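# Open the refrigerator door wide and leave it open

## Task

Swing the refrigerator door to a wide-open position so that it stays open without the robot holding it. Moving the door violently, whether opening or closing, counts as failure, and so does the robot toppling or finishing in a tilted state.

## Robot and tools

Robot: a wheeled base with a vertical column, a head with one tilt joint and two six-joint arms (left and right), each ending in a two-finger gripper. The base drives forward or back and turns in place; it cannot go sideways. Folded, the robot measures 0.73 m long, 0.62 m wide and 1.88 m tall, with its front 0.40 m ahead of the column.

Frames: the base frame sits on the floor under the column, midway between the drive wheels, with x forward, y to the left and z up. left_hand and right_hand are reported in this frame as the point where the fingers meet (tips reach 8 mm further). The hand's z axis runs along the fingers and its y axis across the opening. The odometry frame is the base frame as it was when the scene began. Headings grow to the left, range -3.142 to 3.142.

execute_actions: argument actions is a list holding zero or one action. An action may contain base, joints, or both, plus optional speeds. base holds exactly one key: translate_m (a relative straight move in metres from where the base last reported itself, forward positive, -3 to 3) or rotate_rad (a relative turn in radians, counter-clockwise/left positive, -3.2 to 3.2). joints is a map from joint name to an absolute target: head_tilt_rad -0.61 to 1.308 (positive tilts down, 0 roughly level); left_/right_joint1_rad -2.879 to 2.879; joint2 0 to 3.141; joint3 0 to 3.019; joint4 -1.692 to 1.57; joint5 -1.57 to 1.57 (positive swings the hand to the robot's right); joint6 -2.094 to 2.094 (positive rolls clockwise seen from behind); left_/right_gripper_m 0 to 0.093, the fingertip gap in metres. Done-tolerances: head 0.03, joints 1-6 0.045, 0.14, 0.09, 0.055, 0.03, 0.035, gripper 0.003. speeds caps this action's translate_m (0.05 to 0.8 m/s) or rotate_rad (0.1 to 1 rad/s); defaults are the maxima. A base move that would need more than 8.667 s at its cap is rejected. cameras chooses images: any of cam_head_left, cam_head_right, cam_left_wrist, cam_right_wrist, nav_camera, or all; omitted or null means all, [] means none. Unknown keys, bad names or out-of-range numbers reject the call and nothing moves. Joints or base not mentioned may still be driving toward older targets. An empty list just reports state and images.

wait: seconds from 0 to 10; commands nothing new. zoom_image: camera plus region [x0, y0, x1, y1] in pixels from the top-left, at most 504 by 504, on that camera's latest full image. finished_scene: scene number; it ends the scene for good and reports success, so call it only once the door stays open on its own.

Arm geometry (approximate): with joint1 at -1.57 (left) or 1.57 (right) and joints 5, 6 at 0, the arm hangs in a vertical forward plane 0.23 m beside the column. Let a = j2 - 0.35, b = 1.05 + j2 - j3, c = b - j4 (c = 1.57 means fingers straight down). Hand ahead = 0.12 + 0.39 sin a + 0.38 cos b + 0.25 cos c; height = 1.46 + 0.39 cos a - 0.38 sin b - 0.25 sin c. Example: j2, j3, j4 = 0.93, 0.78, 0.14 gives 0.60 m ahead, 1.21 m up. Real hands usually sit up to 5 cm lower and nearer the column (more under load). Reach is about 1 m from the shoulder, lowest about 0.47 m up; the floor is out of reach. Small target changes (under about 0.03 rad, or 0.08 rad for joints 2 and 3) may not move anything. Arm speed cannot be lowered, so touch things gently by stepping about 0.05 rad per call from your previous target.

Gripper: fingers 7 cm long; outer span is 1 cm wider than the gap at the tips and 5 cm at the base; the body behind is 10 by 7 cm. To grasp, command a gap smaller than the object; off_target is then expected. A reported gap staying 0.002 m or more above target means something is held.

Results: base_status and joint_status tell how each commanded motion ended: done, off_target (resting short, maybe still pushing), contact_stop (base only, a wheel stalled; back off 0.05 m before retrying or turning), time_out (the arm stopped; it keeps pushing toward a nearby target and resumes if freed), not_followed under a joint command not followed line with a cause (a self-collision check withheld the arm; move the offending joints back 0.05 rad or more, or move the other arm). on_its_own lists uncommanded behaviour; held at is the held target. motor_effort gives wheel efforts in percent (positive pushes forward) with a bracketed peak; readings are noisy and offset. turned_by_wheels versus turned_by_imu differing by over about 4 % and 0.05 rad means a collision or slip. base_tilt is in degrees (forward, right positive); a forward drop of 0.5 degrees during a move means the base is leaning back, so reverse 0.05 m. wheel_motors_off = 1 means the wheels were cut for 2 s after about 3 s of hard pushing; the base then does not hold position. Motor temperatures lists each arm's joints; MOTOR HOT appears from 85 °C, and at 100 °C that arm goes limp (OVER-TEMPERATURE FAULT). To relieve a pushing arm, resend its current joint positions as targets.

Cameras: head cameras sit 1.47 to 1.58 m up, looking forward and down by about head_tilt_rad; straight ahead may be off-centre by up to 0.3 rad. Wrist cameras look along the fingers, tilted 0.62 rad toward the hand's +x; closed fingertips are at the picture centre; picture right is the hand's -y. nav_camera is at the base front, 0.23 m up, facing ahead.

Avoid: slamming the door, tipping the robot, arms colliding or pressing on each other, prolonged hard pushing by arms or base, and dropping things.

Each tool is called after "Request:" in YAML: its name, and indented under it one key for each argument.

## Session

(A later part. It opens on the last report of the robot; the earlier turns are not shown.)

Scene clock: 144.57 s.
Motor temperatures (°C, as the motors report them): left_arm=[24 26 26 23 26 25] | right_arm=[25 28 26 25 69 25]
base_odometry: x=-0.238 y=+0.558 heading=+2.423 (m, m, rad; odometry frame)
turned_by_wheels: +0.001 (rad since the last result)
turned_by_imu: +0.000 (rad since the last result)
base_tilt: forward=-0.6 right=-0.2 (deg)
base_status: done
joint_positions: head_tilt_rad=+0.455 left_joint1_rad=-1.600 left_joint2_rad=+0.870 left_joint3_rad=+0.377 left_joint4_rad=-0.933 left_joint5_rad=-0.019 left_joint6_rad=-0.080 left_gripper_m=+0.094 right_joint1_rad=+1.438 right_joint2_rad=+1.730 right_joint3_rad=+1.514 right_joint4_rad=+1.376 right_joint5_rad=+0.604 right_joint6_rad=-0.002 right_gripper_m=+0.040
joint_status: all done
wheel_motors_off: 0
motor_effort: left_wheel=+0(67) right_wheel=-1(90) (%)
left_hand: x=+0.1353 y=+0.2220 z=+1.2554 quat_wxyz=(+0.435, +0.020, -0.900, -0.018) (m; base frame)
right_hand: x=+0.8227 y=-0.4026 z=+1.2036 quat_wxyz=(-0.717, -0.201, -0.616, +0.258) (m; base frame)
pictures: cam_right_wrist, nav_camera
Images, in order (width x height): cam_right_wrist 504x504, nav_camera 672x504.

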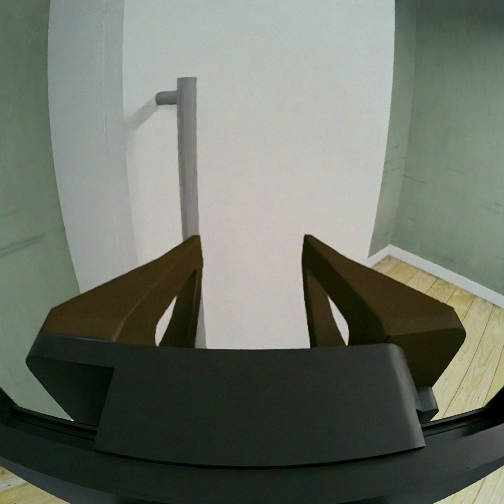

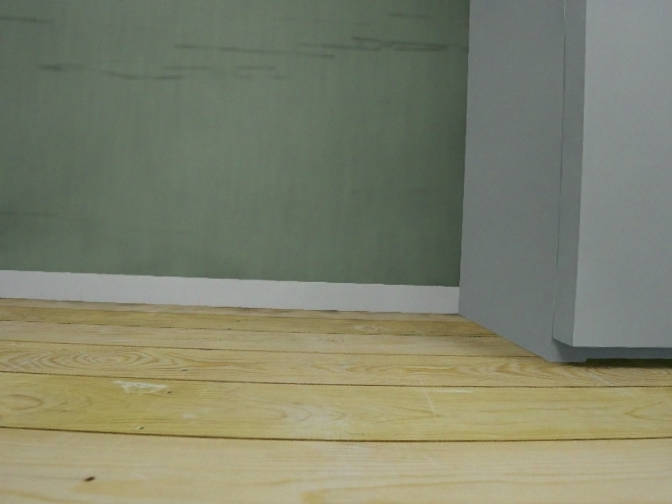

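Request:
execute_actions:
  actions:
    - {"base":{"rotate_rad":-0.435},"joints":{"right_joint1_rad":1.85,"right_joint2_rad":1.65,"right_joint3_rad":1.4,"right_joint4_rad":1.3,"right_joint5_rad":-0.4,"right_joint6_rad":-0.22,"right_gripper_m":0.09,"left_joint2_rad":2.15,"left_joint3_rad":1.9,"left_joint4_rad":1.3,"left_joint6_rad":0.22,"left_joint5_rad":0.4}}
  cameras: []

Request:
execute_actions:
  actions:
    - {"joints":{"left_joint1_rad":-1.8},"base":{"translate_m":0.12}}

Scene clock: 195.87 s.
Motor temperatures (°C, as the motors report them): left_arm=[24 26 26 23 26 25] | right_arm=[25 29 27 25 37 25]
base_odometry: x=-0.238 y=+0.558 heading=+1.988 (m, m, rad; odometry frame)
turned_by_wheels: -0.434 (rad since the last result)
turned_by_imu: -0.429 (rad since the last result)
base_tilt: forward=-0.7 right=-0.3 (deg)
base_status: done
joint_positions: head_tilt_rad=+0.455 left_joint1_rad=-1.601 left_joint2_rad=+2.141 left_joint3_rad=+1.882 left_joint4_rad=+1.281 left_joint5_rad=+0.397 left_joint6_rad=+0.211 left_gripper_m=+0.094 right_joint1_rad=+1.851 right_joint2_rad=+1.671 right_joint3_rad=+1.408 right_joint4_rad=+1.314 right_joint5_rad=-0.396 right_joint6_rad=-0.214 right_gripper_m=+0.090
joint_status: all done
wheel_motors_off: 0
motor_effort: left_wheel=+6(66) right_wheel=-3(43) (%)
left_hand: x=+0.8302 y=+0.1346 z=+0.9979 quat_wxyz=(-0.698, -0.207, -0.681, +0.082) (m; base frame)
right_hand: x=+0.8074 y=+0.0075 z=+1.2181 quat_wxyz=(-0.720, +0.172, -0.644, -0.194) (m; base frame)
pictures: none
No camera images: the call's "cameras" was empty. Leave "cameras" out to get every camera's image.

Scene clock: 197.50 s.
Motor temperatures (°C, as the motors report them): left_arm=[24 26 26 23 26 25] | right_arm=[25 29 26 25 37 25]
base_odometry: x=-0.286 y=+0.668 heading=+1.987 (m, m, rad; odometry frame)
turned_by_wheels: -0.001 (rad since the last result)
turned_by_imu: -0.002 (rad since the last result)
base_tilt: forward=-0.6 right=-0.2 (deg)
base_status: done
joint_positions: head_tilt_rad=+0.455 left_joint1_rad=-1.796 left_joint2_rad=+2.142 left_joint3_rad=+1.884 left_joint4_rad=+1.281 left_joint5_rad=+0.401 left_joint6_rad=+0.212 left_gripper_m=+0.094 right_joint1_rad=+1.851 right_joint2_rad=+1.669 right_joint3_rad=+1.406 right_joint4_rad=+1.314 right_joint5_rad=-0.397 right_joint6_rad=-0.214 right_gripper_m=+0.090
joint_status: all done
wheel_motors_off: 0
motor_effort: left_wheel=-1(69) right_wheel=+1(55) (%)
left_hand: x=+0.8143 y=-0.0141 z=+1.0263 quat_wxyz=(-0.708, -0.182, -0.659, +0.174) (m; base frame)
right_hand: x=+0.8069 y=+0.0074 z=+1.2186 quat_wxyz=(-0.720, +0.172, -0.644, -0.194) (m; base frame)
pictures: cam_head_left, cam_head_right, cam_left_wrist, cam_right_wrist, nav_camera
Images, in order (width x height): cam_head_left 672x504, cam_head_right 672x504, cam_left_wrist 504x504, cam_right_wrist 504x504, nav_camera 672x504.

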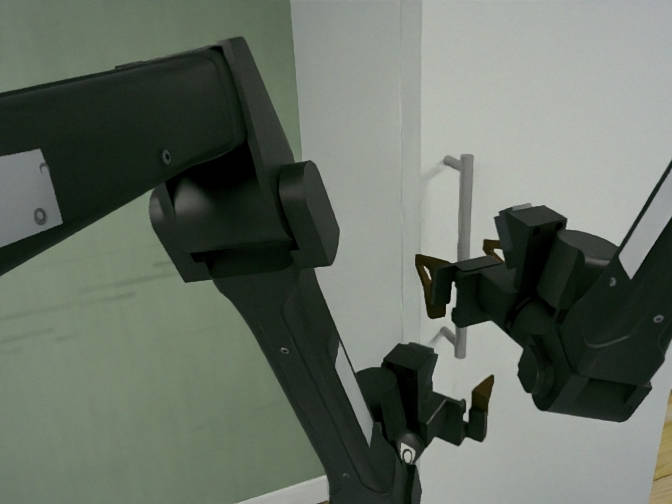

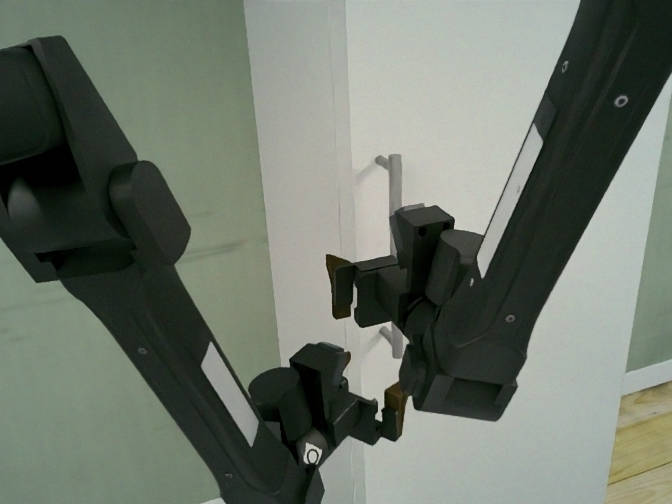

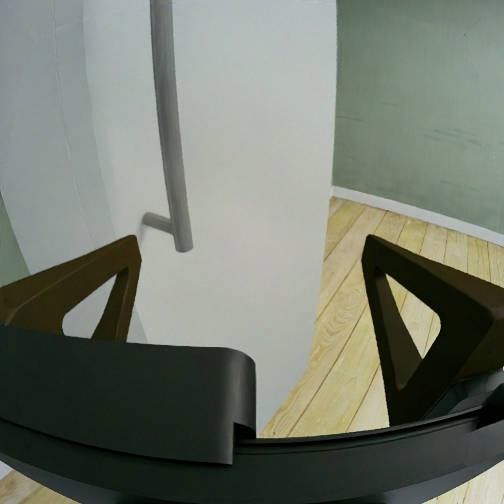

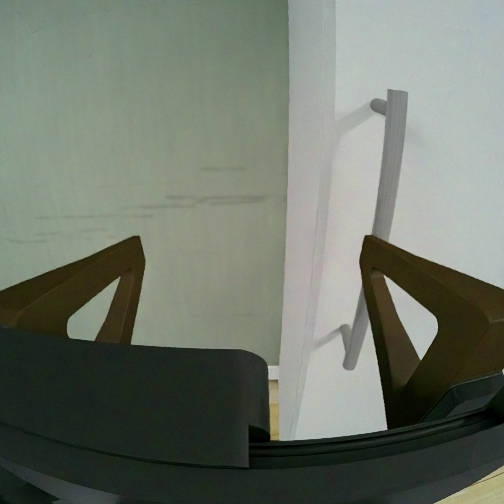

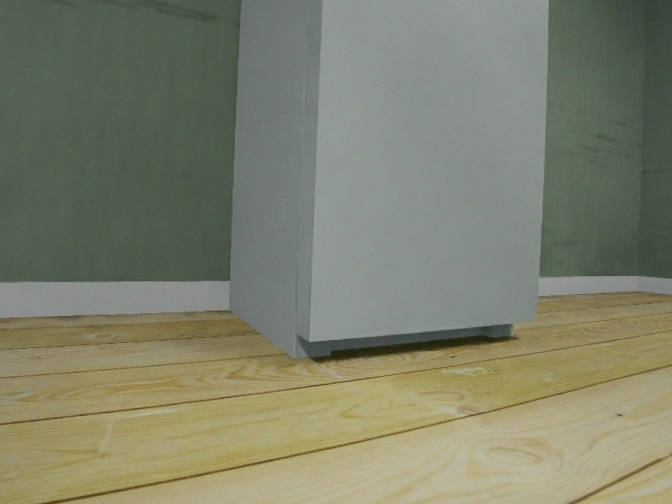

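Request:
execute_actions:
  actions:
    - {"base":{"rotate_rad":-0.03}}
  cameras: []

Request:
execute_actions:
  actions:
    - {"base":{"translate_m":0.13},"speeds":{"translate_m":0.2}}
  cameras: ["cam_left_wrist","cam_right_wrist","cam_head_left"]

Scene clock: 216.87 s.
Motor temperatures (°C, as the motors report them): left_arm=[24 27 27 24 26 25] | right_arm=[25 30 26 25 35 25]
base_odometry: x=-0.286 y=+0.668 heading=+1.959 (m, m, rad; odometry frame)
turned_by_wheels: -0.029 (rad since the last result)
turned_by_imu: -0.029 (rad since the last result)
base_tilt: forward=-0.6 right=-0.2 (deg)
base_status: done
joint_positions: head_tilt_rad=+0.455 left_joint1_rad=-1.803 left_joint2_rad=+2.142 left_joint3_rad=+1.884 left_joint4_rad=+1.281 left_joint5_rad=+0.401 left_joint6_rad=+0.212 left_gripper_m=+0.094 right_joint1_rad=+1.851 right_joint2_rad=+1.669 right_joint3_rad=+1.406 right_joint4_rad=+1.314 right_joint5_rad=-0.397 right_joint6_rad=-0.214 right_gripper_m=+0.090
joint_status: not commanded
wheel_motors_off: 0
motor_effort: left_wheel=-1(51) right_wheel=+0(57) (%)
left_hand: x=+0.8136 y=-0.0186 z=+1.0276 quat_wxyz=(-0.709, -0.181, -0.659, +0.177) (m; base frame)
right_hand: x=+0.8069 y=+0.0075 z=+1.2186 quat_wxyz=(-0.720, +0.172, -0.644, -0.194) (m; base frame)
pictures: none
No camera images: the call's "cameras" was empty. Leave "cameras" out to get every camera's image.

Scene clock: 218.47 s.
Motor temperatures (°C, as the motors report them): left_arm=[24 27 27 24 26 25] | right_arm=[25 30 26 25 35 25]
base_odometry: x=-0.335 y=+0.789 heading=+1.957 (m, m, rad; odometry frame)
turned_by_wheels: -0.001 (rad since the last result)
turned_by_imu: -0.002 (rad since the last result)
base_tilt: forward=-0.6 right=-0.2 (deg)
base_status: done
joint_positions: head_tilt_rad=+0.455 left_joint1_rad=-1.802 left_joint2_rad=+2.142 left_joint3_rad=+1.884 left_joint4_rad=+1.281 left_joint5_rad=+0.401 left_joint6_rad=+0.212 left_gripper_m=+0.094 right_joint1_rad=+1.851 right_joint2_rad=+1.668 right_joint3_rad=+1.405 right_joint4_rad=+1.314 right_joint5_rad=-0.397 right_joint6_rad=-0.214 right_gripper_m=+0.090
joint_status: not commanded
wheel_motors_off: 0
motor_effort: left_wheel=-1(48) right_wheel=+2(62) (%)
left_hand: x=+0.8137 y=-0.0180 z=+1.0274 quat_wxyz=(-0.708, -0.181, -0.659, +0.177) (m; base frame)
right_hand: x=+0.8067 y=+0.0074 z=+1.2187 quat_wxyz=(-0.719, +0.172, -0.644, -0.194) (m; base frame)
pictures: cam_head_left, cam_left_wrist, cam_right_wrist
Images, in order (width x height): cam_head_left 672x504, cam_left_wrist 504x504, cam_right_wrist 504x504.

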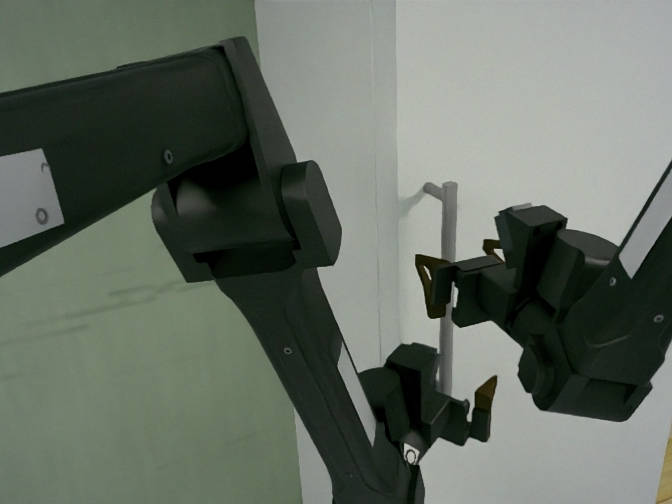

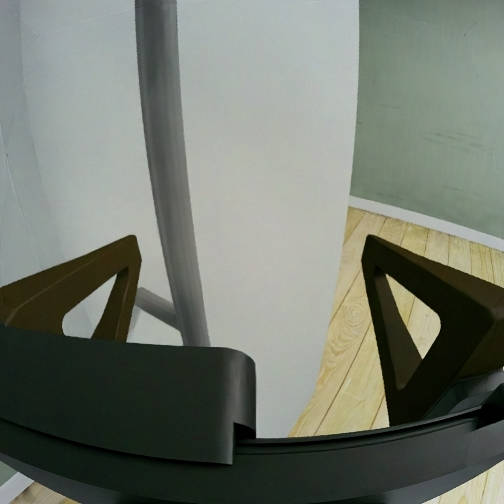

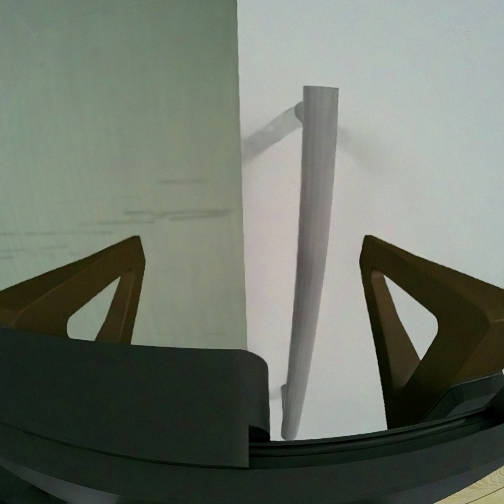

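Request:
execute_actions:
  actions:
    - {"base":{"translate_m":0.065},"speeds":{"translate_m":0.1}}
  cameras: ["cam_left_wrist","cam_right_wrist"]

Request:
execute_actions:
  actions:
    - {"base":{"translate_m":0.015},"joints":{"left_gripper_m":0.0,"right_gripper_m":0.0}}
  cameras: ["cam_left_wrist","cam_right_wrist"]

Scene clock: 228.47 s.
Motor temperatures (°C, as the motors report them): left_arm=[24 28 27 24 26 25] | right_arm=[25 30 26 25 35 25]
base_odometry: x=-0.360 y=+0.849 heading=+1.956 (m, m, rad; odometry frame)
turned_by_wheels: -0.001 (rad since the last result)
turned_by_imu: -0.003 (rad since the last result)
base_tilt: forward=-0.6 right=-0.3 (deg)
base_status: done
joint_positions: head_tilt_rad=+0.455 left_joint1_rad=-1.802 left_joint2_rad=+2.142 left_joint3_rad=+1.884 left_joint4_rad=+1.281 left_joint5_rad=+0.401 left_joint6_rad=+0.212 left_gripper_m=+0.094 right_joint1_rad=+1.851 right_joint2_rad=+1.668 right_joint3_rad=+1.404 right_joint4_rad=+1.314 right_joint5_rad=-0.397 right_joint6_rad=-0.214 right_gripper_m=+0.090
joint_status: not commanded
wheel_motors_off: 0
motor_effort: left_wheel=-3(50) right_wheel=+3(42) (%)
left_hand: x=+0.8137 y=-0.0180 z=+1.0274 quat_wxyz=(-0.708, -0.181, -0.659, +0.177) (m; base frame)
right_hand: x=+0.8065 y=+0.0074 z=+1.2188 quat_wxyz=(-0.719, +0.172, -0.644, -0.194) (m; base frame)
pictures: cam_left_wrist, cam_right_wrist
Images, in order (width x height): cam_left_wrist 504x504, cam_right_wrist 504x504.

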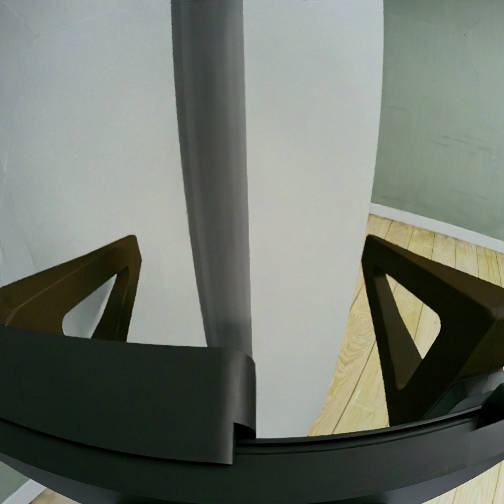

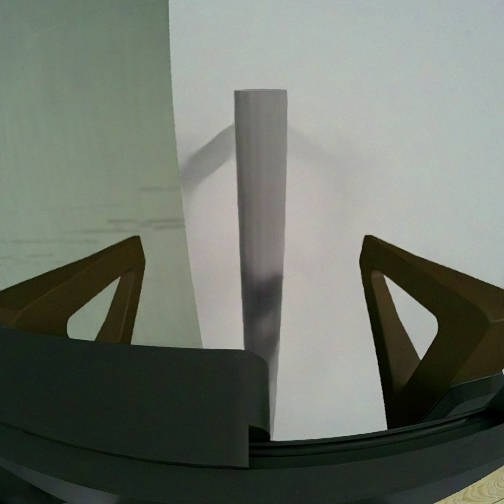

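Scene clock: 229.20 s.
Motor temperatures (°C, as the motors report them): left_arm=[24 28 27 24 26 25] | right_arm=[25 30 26 25 35 25]
base_odometry: x=-0.366 y=+0.863 heading=+1.956 (m, m, rad; odometry frame)
turned_by_wheels: +0.000 (rad since the last result)
turned_by_imu: -0.001 (rad since the last result)
base_tilt: forward=-0.6 right=-0.3 (deg)
base_status: done
joint_positions: head_tilt_rad=+0.455 left_joint1_rad=-1.801 left_joint2_rad=+2.142 left_joint3_rad=+1.885 left_joint4_rad=+1.283 left_joint5_rad=+0.390 left_joint6_rad=+0.196 left_gripper_m=+0.016 right_joint1_rad=+1.854 right_joint2_rad=+1.667 right_joint3_rad=+1.402 right_joint4_rad=+1.312 right_joint5_rad=-0.406 right_joint6_rad=-0.218 right_gripper_m=+0.017
joint_status: left_gripper_m off_target (ended at +0.016, target +0.000); right_gripper_m off_target (ended at +0.017, target +0.000)
wheel_motors_off: 0
motor_effort: left_wheel=-1(43) right_wheel=-2(46) (%)
left_hand: x=+0.8149 y=-0.0158 z=+1.0276 quat_wxyz=(-0.708, -0.172, -0.661, +0.179) (m; base frame)
right_hand: x=+0.8048 y=+0.0102 z=+1.2188 quat_wxyz=(-0.719, +0.176, -0.643, -0.197) (m; base frame)
pictures: cam_left_wrist, cam_right_wrist
Images, in order (width x height): cam_left_wrist 504x504, cam_right_wrist 504x504.

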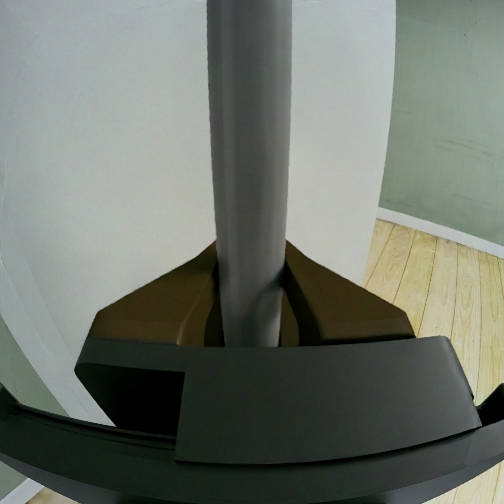

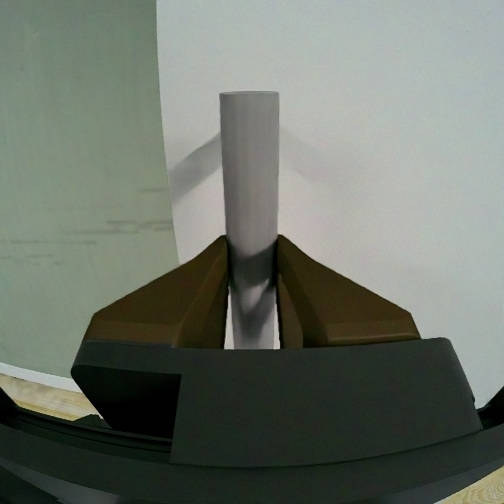

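Right is shallow; go deeper.

Request:
execute_actions:
  actions:
    - {"base":{"translate_m":0.02},"joints":{"left_gripper_m":0.045,"right_gripper_m":0.045}}
  cameras: []

Request:
execute_actions:
  actions:
    - {"joints":{"left_gripper_m":0.0,"right_gripper_m":0.0}}
  cameras: ["cam_right_wrist"]

Request:
execute_actions:
  actions:
    - {"base":{"translate_m":-0.09},"speeds":{"translate_m":0.06}}
  cameras: ["cam_left_wrist","cam_right_wrist","nav_camera"]

Scene clock: 240.37 s.
Motor temperatures (°C, as the motors report them): left_arm=[24 28 27 24 27 25] | right_arm=[25 30 26 25 34 25]
base_odometry: x=-0.373 y=+0.881 heading=+1.956 (m, m, rad; odometry frame)
turned_by_wheels: +0.000 (rad since the last result)
turned_by_imu: -0.002 (rad since the last result)
base_tilt: forward=-0.6 right=-0.2 (deg)
base_status: done
joint_positions: head_tilt_rad=+0.455 left_joint1_rad=-1.800 left_joint2_rad=+2.145 left_joint3_rad=+1.884 left_joint4_rad=+1.297 left_joint5_rad=+0.404 left_joint6_rad=+0.211 left_gripper_m=+0.045 right_joint1_rad=+1.854 right_joint2_rad=+1.663 right_joint3_rad=+1.391 right_joint4_rad=+1.315 right_joint5_rad=-0.403 right_joint6_rad=-0.219 right_gripper_m=+0.045
joint_status: all done
wheel_motors_off: 0
motor_effort: left_wheel=+0(38) right_wheel=-2(45) (%)
left_hand: x=+0.8123 y=-0.0166 z=+1.0285 quat_wxyz=(-0.713, -0.181, -0.654, +0.176) (m; base frame)
right_hand: x=+0.8022 y=+0.0093 z=+1.2190 quat_wxyz=(-0.718, +0.176, -0.645, -0.197) (m; base frame)
pictures: none
No camera images: the call's "cameras" was empty. Leave "cameras" out to get every camera's image.

Scene clock: 240.97 s.
Motor temperatures (°C, as the motors report them): left_arm=[24 28 27 24 27 25] | right_arm=[25 30 26 25 34 25]
base_odometry: x=-0.373 y=+0.881 heading=+1.956 (m, m, rad; odometry frame)
turned_by_wheels: +0.000 (rad since the last result)
turned_by_imu: +0.000 (rad since the last result)
base_tilt: forward=-0.6 right=-0.2 (deg)
base_status: not commanded
joint_positions: head_tilt_rad=+0.455 left_joint1_rad=-1.808 left_joint2_rad=+2.146 left_joint3_rad=+1.884 left_joint4_rad=+1.297 left_joint5_rad=+0.406 left_joint6_rad=+0.195 left_gripper_m=+0.014 right_joint1_rad=+1.865 right_joint2_rad=+1.663 right_joint3_rad=+1.390 right_joint4_rad=+1.311 right_joint5_rad=-0.415 right_joint6_rad=-0.234 right_gripper_m=+0.017
joint_status: left_gripper_m off_target (ended at +0.014, target +0.000); right_gripper_m off_target (ended at +0.017, target +0.000)
wheel_motors_off: 0
motor_effort: left_wheel=+6(9) right_wheel=+6(7) (%)
left_hand: x=+0.8105 y=-0.0232 z=+1.0296 quat_wxyz=(-0.711, -0.176, -0.655, +0.186) (m; base frame)
right_hand: x=+0.7992 y=+0.0181 z=+1.2204 quat_wxyz=(-0.717, +0.183, -0.641, -0.201) (m; base frame)
pictures: cam_right_wrist
Images, in order (width x height): cam_right_wrist 504x504.

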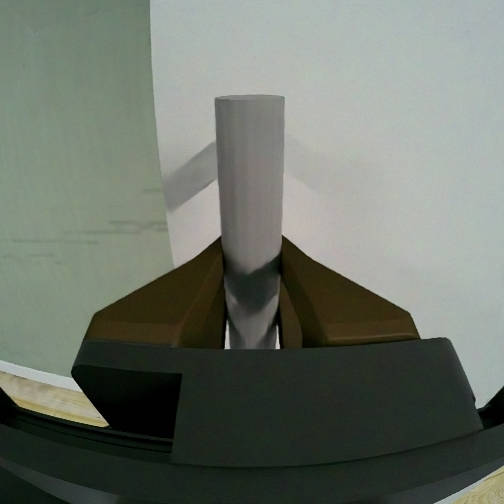

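Scene clock: 243.27 s.
Motor temperatures (°C, as the motors report them): left_arm=[24 28 27 24 27 25] | right_arm=[25 30 26 25 35 25]
base_odometry: x=-0.340 y=+0.798 heading=+1.953 (m, m, rad; odometry frame)
turned_by_wheels: -0.003 (rad since the last result)
turned_by_imu: -0.004 (rad since the last result)
base_tilt: forward=-0.6 right=-0.2 (deg)
base_status: done
joint_positions: head_tilt_rad=+0.456 left_joint1_rad=-1.882 left_joint2_rad=+2.159 left_joint3_rad=+1.960 left_joint4_rad=+1.156 left_joint5_rad=+0.382 left_joint6_rad=+0.273 left_gripper_m=+0.015 right_joint1_rad=+1.778 right_joint2_rad=+1.641 right_joint3_rad=+1.394 right_joint4_rad=+1.311 right_joint5_rad=-0.370 right_joint6_rad=-0.180 right_gripper_m=+0.017
joint_status: not commanded
wheel_motors_off: 0
motor_effort: left_wheel=-10(52) right_wheel=-9(69) (%)
left_hand: x=+0.8230 y=-0.0804 z=+1.0308 quat_wxyz=(-0.693, -0.186, -0.668, +0.194) (m; base frame)
right_hand: x=+0.8201 y=-0.0409 z=+1.2194 quat_wxyz=(-0.720, +0.163, -0.655, -0.162) (m; base frame)
pictures: cam_left_wrist, cam_right_wrist, nav_camera
Images, in order (width x height): cam_left_wrist 504x504, cam_right_wrist 504x504, nav_camera 672x504.

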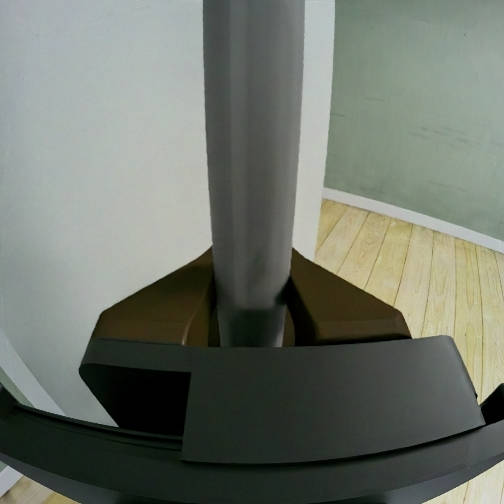

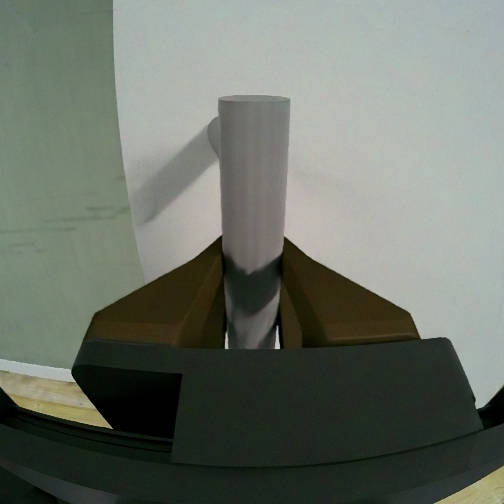

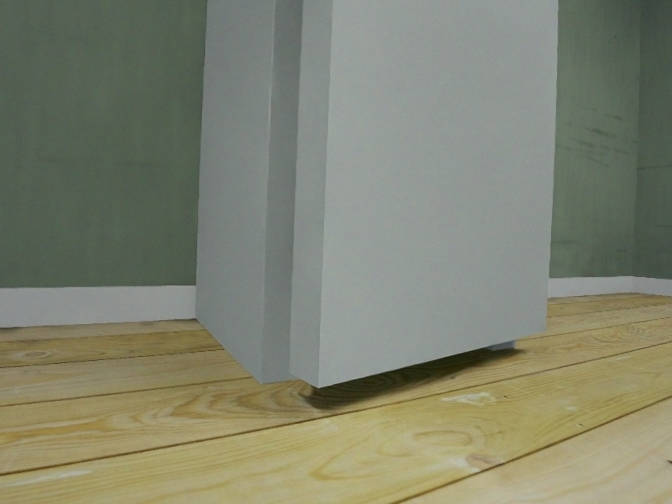

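Request:
execute_actions:
  actions:
    - {"joints":{"left_gripper_m":0.07,"left_joint1_rad":-1.88,"right_joint1_rad":1.75}}
  cameras: []

Request:
execute_actions:
  actions:
    - {"joints":{"left_joint1_rad":-1.8,"left_joint3_rad":1.65,"left_joint4_rad":1.5}}
  cameras: ["cam_left_wrist","cam_head_left"]

Scene clock: 261.17 s.
Motor temperatures (°C, as the motors report them): left_arm=[24 29 26 25 27 25] | right_arm=[26 30 26 25 36 25]
base_odometry: x=-0.340 y=+0.799 heading=+1.953 (m, m, rad; odometry frame)
turned_by_wheels: +0.000 (rad since the last result)
turned_by_imu: -0.001 (rad since the last result)
base_tilt: forward=-0.6 right=-0.2 (deg)
base_status: not commanded
joint_positions: head_tilt_rad=+0.456 left_joint1_rad=-1.880 left_joint2_rad=+2.157 left_joint3_rad=+1.908 left_joint4_rad=+1.276 left_joint5_rad=+0.397 left_joint6_rad=+0.230 left_gripper_m=+0.070 right_joint1_rad=+1.768 right_joint2_rad=+1.641 right_joint3_rad=+1.395 right_joint4_rad=+1.308 right_joint5_rad=-0.391 right_joint6_rad=-0.174 right_gripper_m=+0.017
joint_status: all done
wheel_motors_off: 0
motor_effort: left_wheel=+14(17) right_wheel=-16(18) (%)
left_hand: x=+0.8052 y=-0.0755 z=+1.0419 quat_wxyz=(-0.714, -0.174, -0.647, +0.205) (m; base frame)
right_hand: x=+0.8195 y=-0.0436 z=+1.2180 quat_wxyz=(-0.718, +0.170, -0.654, -0.167) (m; base frame)
pictures: none
No camera images: the call's "cameras" was empty. Leave "cameras" out to get every camera's image.

Scene clock: 262.23 s.
Motor temperatures (°C, as the motors report them): left_arm=[24 29 26 25 27 25] | right_arm=[26 30 26 25 36 25]
base_odometry: x=-0.340 y=+0.799 heading=+1.953 (m, m, rad; odometry frame)
turned_by_wheels: +0.000 (rad since the last result)
turned_by_imu: +0.000 (rad since the last result)
base_tilt: forward=-0.6 right=-0.3 (deg)
base_status: not commanded
joint_positions: head_tilt_rad=+0.456 left_joint1_rad=-1.790 left_joint2_rad=+2.154 left_joint3_rad=+1.649 left_joint4_rad=+1.477 left_joint5_rad=+0.398 left_joint6_rad=+0.229 left_gripper_m=+0.070 right_joint1_rad=+1.768 right_joint2_rad=+1.641 right_joint3_rad=+1.395 right_joint4_rad=+1.308 right_joint5_rad=-0.391 right_joint6_rad=-0.174 right_gripper_m=+0.017
joint_status: all done
wheel_motors_off: 0
motor_effort: left_wheel=+13(13) right_wheel=-16(14) (%)
left_hand: x=+0.7207 y=-0.0039 z=+0.9943 quat_wxyz=(-0.691, -0.188, -0.676, +0.170) (m; base frame)
right_hand: x=+0.8195 y=-0.0436 z=+1.2180 quat_wxyz=(-0.718, +0.170, -0.654, -0.167) (m; base frame)
pictures: cam_head_left, cam_left_wrist
Images, in order (width x height): cam_head_left 672x504, cam_left_wrist 504x504.

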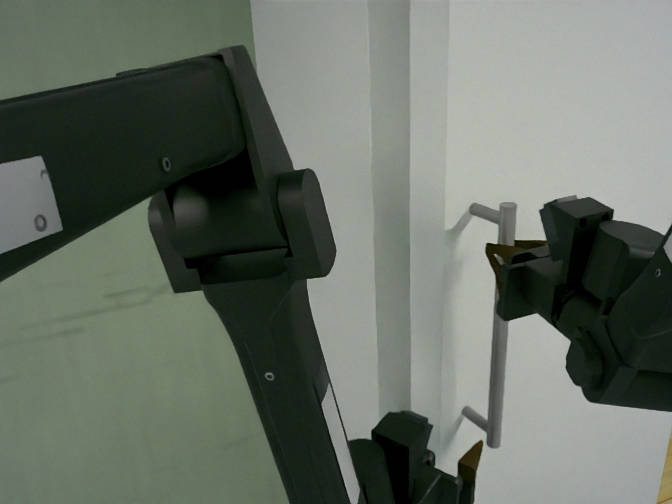

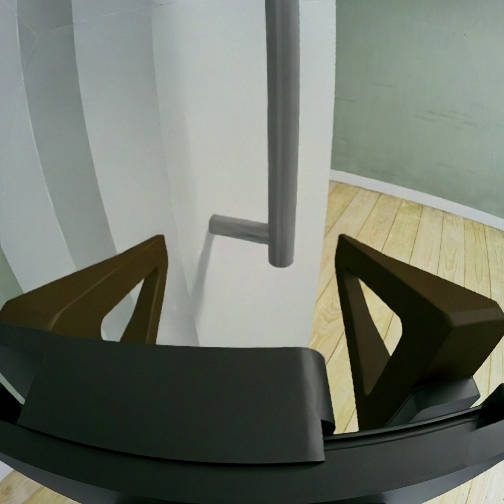

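Request:
execute_actions:
  actions:
    - {"base":{"translate_m":-0.07},"speeds":{"translate_m":0.1},"joints":{"left_joint1_rad":-1.55,"left_joint5_rad":0,"left_joint6_rad":0,"left_gripper_m":0,"right_joint1_rad":1.6,"right_joint6_rad":-0.03,"right_joint5_rad":-0.45}}
  cameras: []

Request:
execute_actions:
  actions:
    - {"base":{"rotate_rad":-0.2},"speeds":{"rotate_rad":0.15}}

Scene clock: 272.53 s.
Motor temperatures (°C, as the motors report them): left_arm=[24 29 26 24 27 25] | right_arm=[25 30 26 25 35 25]
base_odometry: x=-0.313 y=+0.734 heading=+1.954 (m, m, rad; odometry frame)
turned_by_wheels: +0.001 (rad since the last result)
turned_by_imu: -0.001 (rad since the last result)
base_tilt: forward=-0.6 right=-0.3 (deg)
base_status: done
joint_positions: head_tilt_rad=+0.456 left_joint1_rad=-1.557 left_joint2_rad=+2.154 left_joint3_rad=+1.649 left_joint4_rad=+1.478 left_joint5_rad=+0.000 left_joint6_rad=+0.007 left_gripper_m=+0.000 right_joint1_rad=+1.614 right_joint2_rad=+1.626 right_joint3_rad=+1.400 right_joint4_rad=+1.327 right_joint5_rad=-0.465 right_joint6_rad=-0.023 right_gripper_m=+0.017
joint_status: all done
wheel_motors_off: 0
motor_effort: left_wheel=+1(53) right_wheel=-1(64) (%)
left_hand: x=+0.7505 y=+0.2349 z=+0.9658 quat_wxyz=(-0.681, -0.004, -0.733, -0.009) (m; base frame)
right_hand: x=+0.8302 y=-0.1230 z=+1.2170 quat_wxyz=(-0.710, +0.169, -0.662, -0.170) (m; base frame)
pictures: none
No camera images: the call's "cameras" was empty. Leave "cameras" out to get every camera's image.

Scene clock: 274.53 s.
Motor temperatures (°C, as the motors report them): left_arm=[24 29 26 24 27 25] | right_arm=[25 30 26 25 36 25]
base_odometry: x=-0.313 y=+0.734 heading=+1.755 (m, m, rad; odometry frame)
turned_by_wheels: -0.199 (rad since the last result)
turned_by_imu: -0.195 (rad since the last result)
base_tilt: forward=-0.6 right=-0.3 (deg)
base_status: done
joint_positions: head_tilt_rad=+0.456 left_joint1_rad=-1.552 left_joint2_rad=+2.154 left_joint3_rad=+1.649 left_joint4_rad=+1.478 left_joint5_rad=+0.000 left_joint6_rad=+0.007 left_gripper_m=+0.000 right_joint1_rad=+1.656 right_joint2_rad=+1.625 right_joint3_rad=+1.367 right_joint4_rad=+1.356 right_joint5_rad=-0.513 right_joint6_rad=-0.053 right_gripper_m=+0.017
joint_status: not commanded
wheel_motors_off: 0
motor_effort: left_wheel=+6(46) right_wheel=-6(61) (%)
left_hand: x=+0.7505 y=+0.2389 z=+0.9659 quat_wxyz=(-0.681, -0.005, -0.733, -0.012) (m; base frame)
right_hand: x=+0.8115 y=-0.0921 z=+1.2172 quat_wxyz=(-0.709, +0.189, -0.651, -0.195) (m; base frame)
pictures: cam_head_left, cam_head_right, cam_left_wrist, cam_right_wrist, nav_camera
Images, in order (width x height): cam_head_left 672x504, cam_head_right 672x504, cam_left_wrist 504x504, cam_right_wrist 504x504, nav_camera 672x504.

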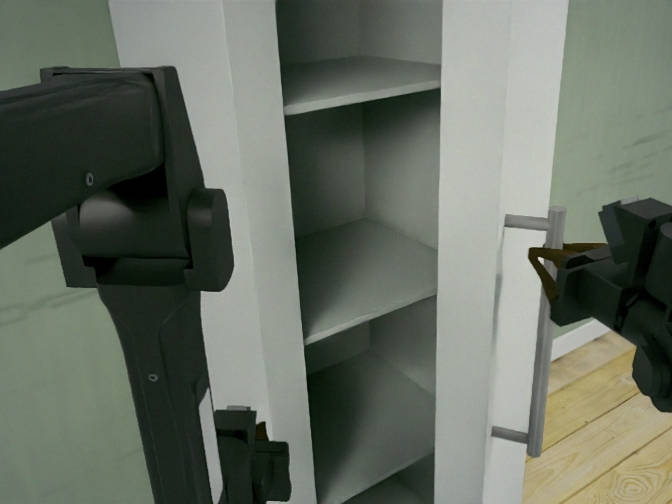

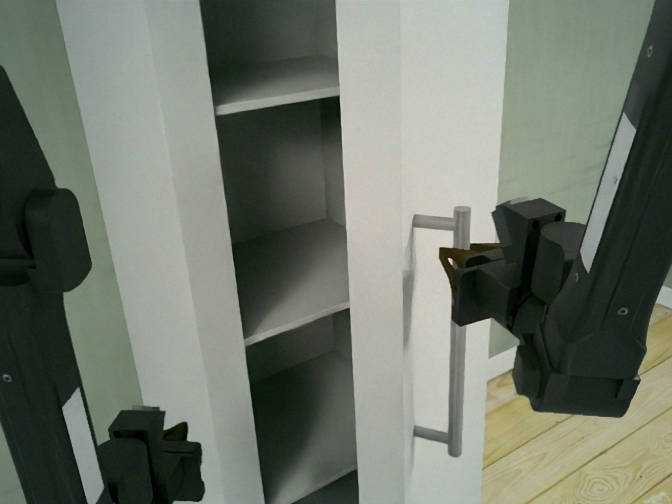

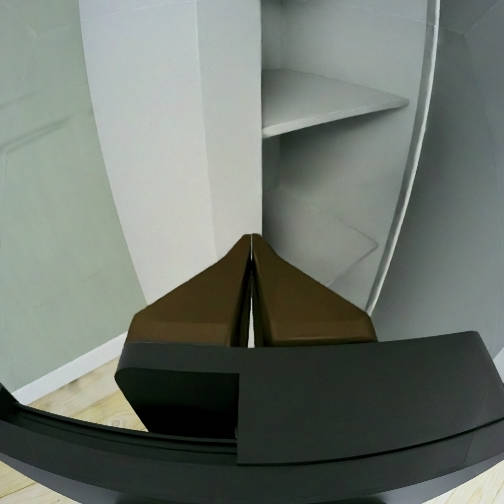

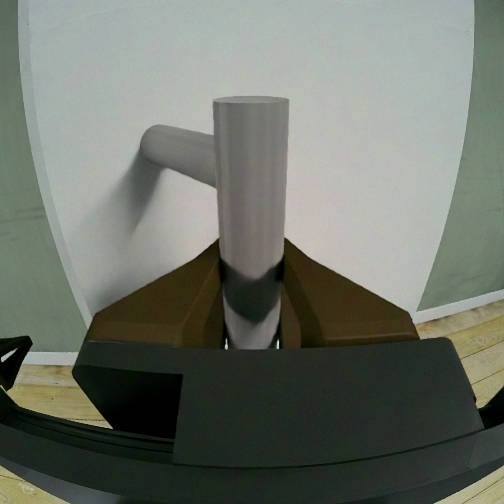

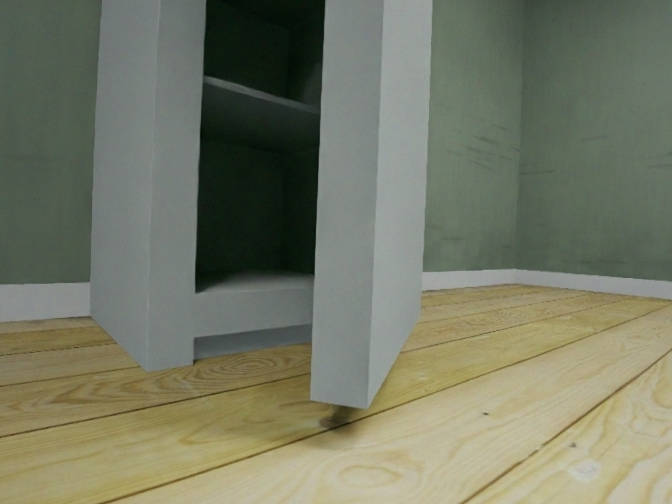

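Request:
execute_actions:
  actions:
    - {"base":{"rotate_rad":-0.2},"speeds":{"rotate_rad":0.15},"joints":{"left_joint3_rad":2.05,"left_joint4_rad":1.15,"left_joint1_rad":-1.68}}
  cameras: ["cam_head_left","cam_right_wrist","nav_camera"]

Scene clock: 282.90 s.
Motor temperatures (°C, as the motors report them): left_arm=[24 29 26 24 27 25] | right_arm=[25 30 27 25 38 25]
base_odometry: x=-0.313 y=+0.734 heading=+1.561 (m, m, rad; odometry frame)
turned_by_wheels: -0.194 (rad since the last result)
turned_by_imu: -0.193 (rad since the last result)
base_tilt: forward=-0.6 right=-0.3 (deg)
base_status: done
joint_positions: head_tilt_rad=+0.456 left_joint1_rad=-1.686 left_joint2_rad=+2.149 left_joint3_rad=+2.030 left_joint4_rad=+1.163 left_joint5_rad=+0.000 left_joint6_rad=+0.007 left_gripper_m=+0.000 right_joint1_rad=+1.634 right_joint2_rad=+1.637 right_joint3_rad=+1.466 right_joint4_rad=+1.254 right_joint5_rad=-0.441 right_joint6_rad=-0.047 right_gripper_m=+0.016
joint_status: all done
wheel_motors_off: 0
motor_effort: left_wheel=+11(32) right_wheel=-10(63) (%)
left_hand: x=+0.8922 y=+0.1340 z=+1.0205 quat_wxyz=(-0.705, +0.012, -0.707, +0.053) (m; base frame)
right_hand: x=+0.8521 y=-0.1142 z=+1.2173 quat_wxyz=(-0.708, +0.164, -0.667, -0.165) (m; base frame)
pictures: cam_head_left, cam_right_wrist, nav_camera
Images, in order (width x height): cam_head_left 672x504, cam_right_wrist 504x504, nav_camera 672x504.

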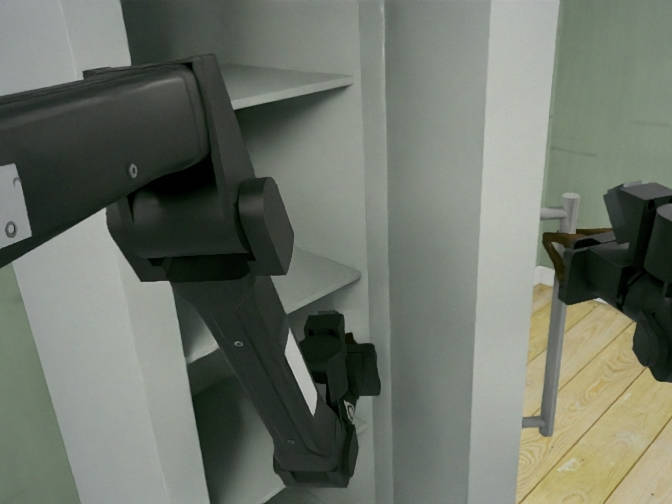

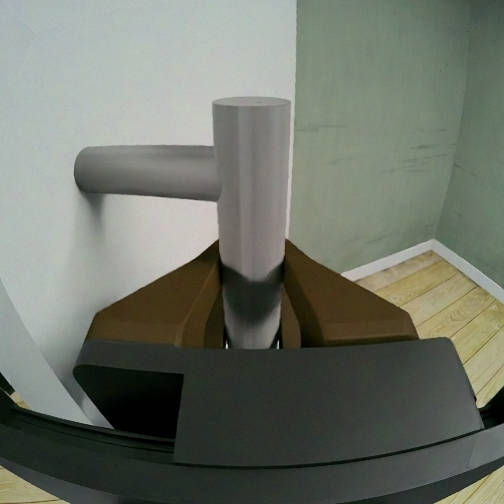

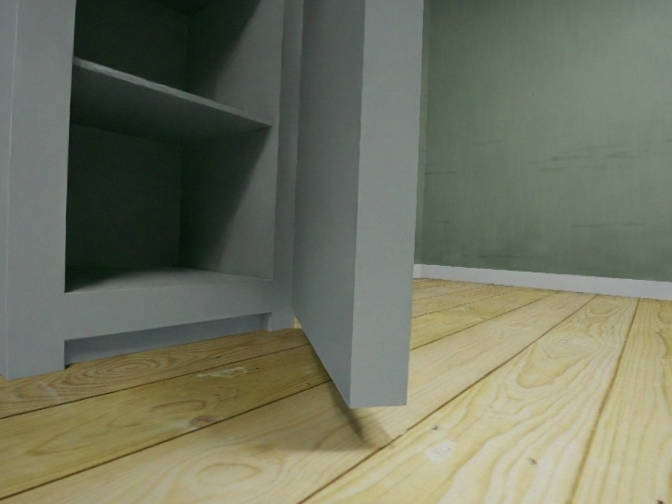

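Request:
execute_actions:
  actions:
    - {"joints":{"right_gripper_m":0.045,"left_joint1_rad":-1.78}}
  cameras: []

Request:
execute_actions:
  actions:
    - {"joints":{"right_joint1_rad":1.5,"right_joint3_rad":1.05,"right_joint4_rad":1.55}}
  cameras: ["cam_head_left","cam_right_wrist","cam_left_wrist"]

Scene clock: 291.00 s.
Motor temperatures (°C, as the motors report them): left_arm=[24 29 27 24 27 25] | right_arm=[25 31 26 25 36 25]
base_odometry: x=-0.313 y=+0.734 heading=+1.561 (m, m, rad; odometry frame)
turned_by_wheels: +0.000 (rad since the last result)
turned_by_imu: -0.002 (rad since the last result)
base_tilt: forward=-0.6 right=-0.3 (deg)
base_status: not commanded
joint_positions: head_tilt_rad=+0.456 left_joint1_rad=-1.790 left_joint2_rad=+2.149 left_joint3_rad=+2.030 left_joint4_rad=+1.163 left_joint5_rad=+0.000 left_joint6_rad=+0.007 left_gripper_m=+0.000 right_joint1_rad=+1.613 right_joint2_rad=+1.641 right_joint3_rad=+1.405 right_joint4_rad=+1.274 right_joint5_rad=-0.446 right_joint6_rad=-0.038 right_gripper_m=+0.045
joint_status: all done
wheel_motors_off: 0
motor_effort: left_wheel=+6(16) right_wheel=+3(9) (%)
left_hand: x=+0.8853 y=+0.0527 z=+1.0324 quat_wxyz=(-0.702, +0.026, -0.704, +0.103) (m; base frame)
right_hand: x=+0.8299 y=-0.1257 z=+1.1959 quat_wxyz=(-0.691, +0.164, -0.685, -0.164) (m; base frame)
pictures: none
No camera images: the call's "cameras" was empty. Leave "cameras" out to get every camera's image.

Scene clock: 291.97 s.
Motor temperatures (°C, as the motors report them): left_arm=[24 29 27 24 27 25] | right_arm=[25 31 26 25 36 25]
base_odometry: x=-0.313 y=+0.734 heading=+1.561 (m, m, rad; odometry frame)
turned_by_wheels: +0.000 (rad since the last result)
turned_by_imu: +0.000 (rad since the last result)
base_tilt: forward=-0.6 right=-0.3 (deg)
base_status: not commanded
joint_positions: head_tilt_rad=+0.456 left_joint1_rad=-1.790 left_joint2_rad=+2.149 left_joint3_rad=+2.030 left_joint4_rad=+1.163 left_joint5_rad=+0.000 left_joint6_rad=+0.007 left_gripper_m=+0.000 right_joint1_rad=+1.487 right_joint2_rad=+1.641 right_joint3_rad=+1.050 right_joint4_rad=+1.525 right_joint5_rad=-0.447 right_joint6_rad=-0.038 right_gripper_m=+0.045
joint_status: all done
wheel_motors_off: 0
motor_effort: left_wheel=+9(9) right_wheel=+2(2) (%)
left_hand: x=+0.8853 y=+0.0527 z=+1.0324 quat_wxyz=(-0.702, +0.026, -0.704, +0.103) (m; base frame)
right_hand: x=+0.6982 y=-0.1988 z=+1.1503 quat_wxyz=(-0.649, +0.170, -0.733, -0.113) (m; base frame)
pictures: cam_head_left, cam_left_wrist, cam_right_wrist
Images, in order (width x height): cam_head_left 672x504, cam_left_wrist 504x504, cam_right_wrist 504x504.

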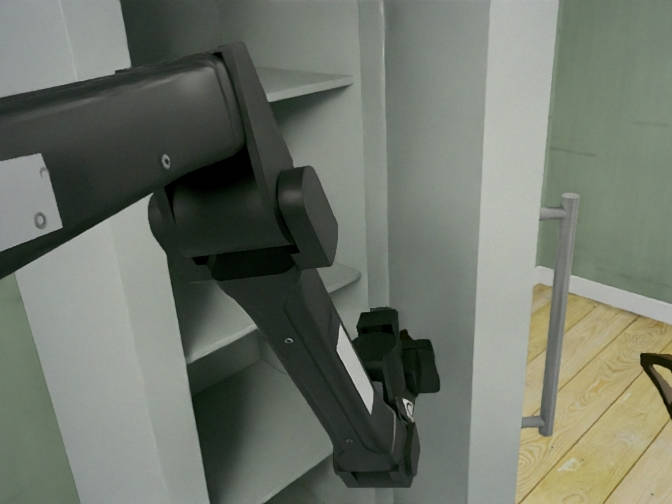

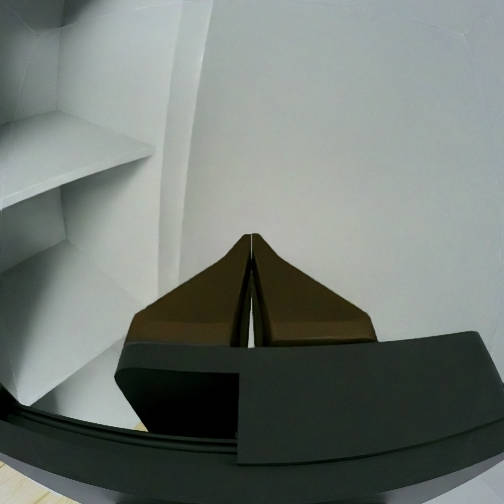

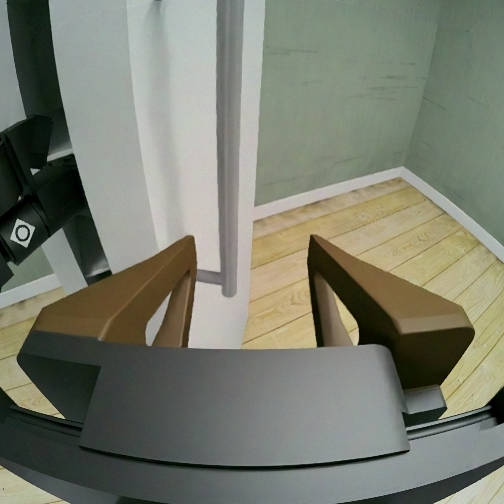

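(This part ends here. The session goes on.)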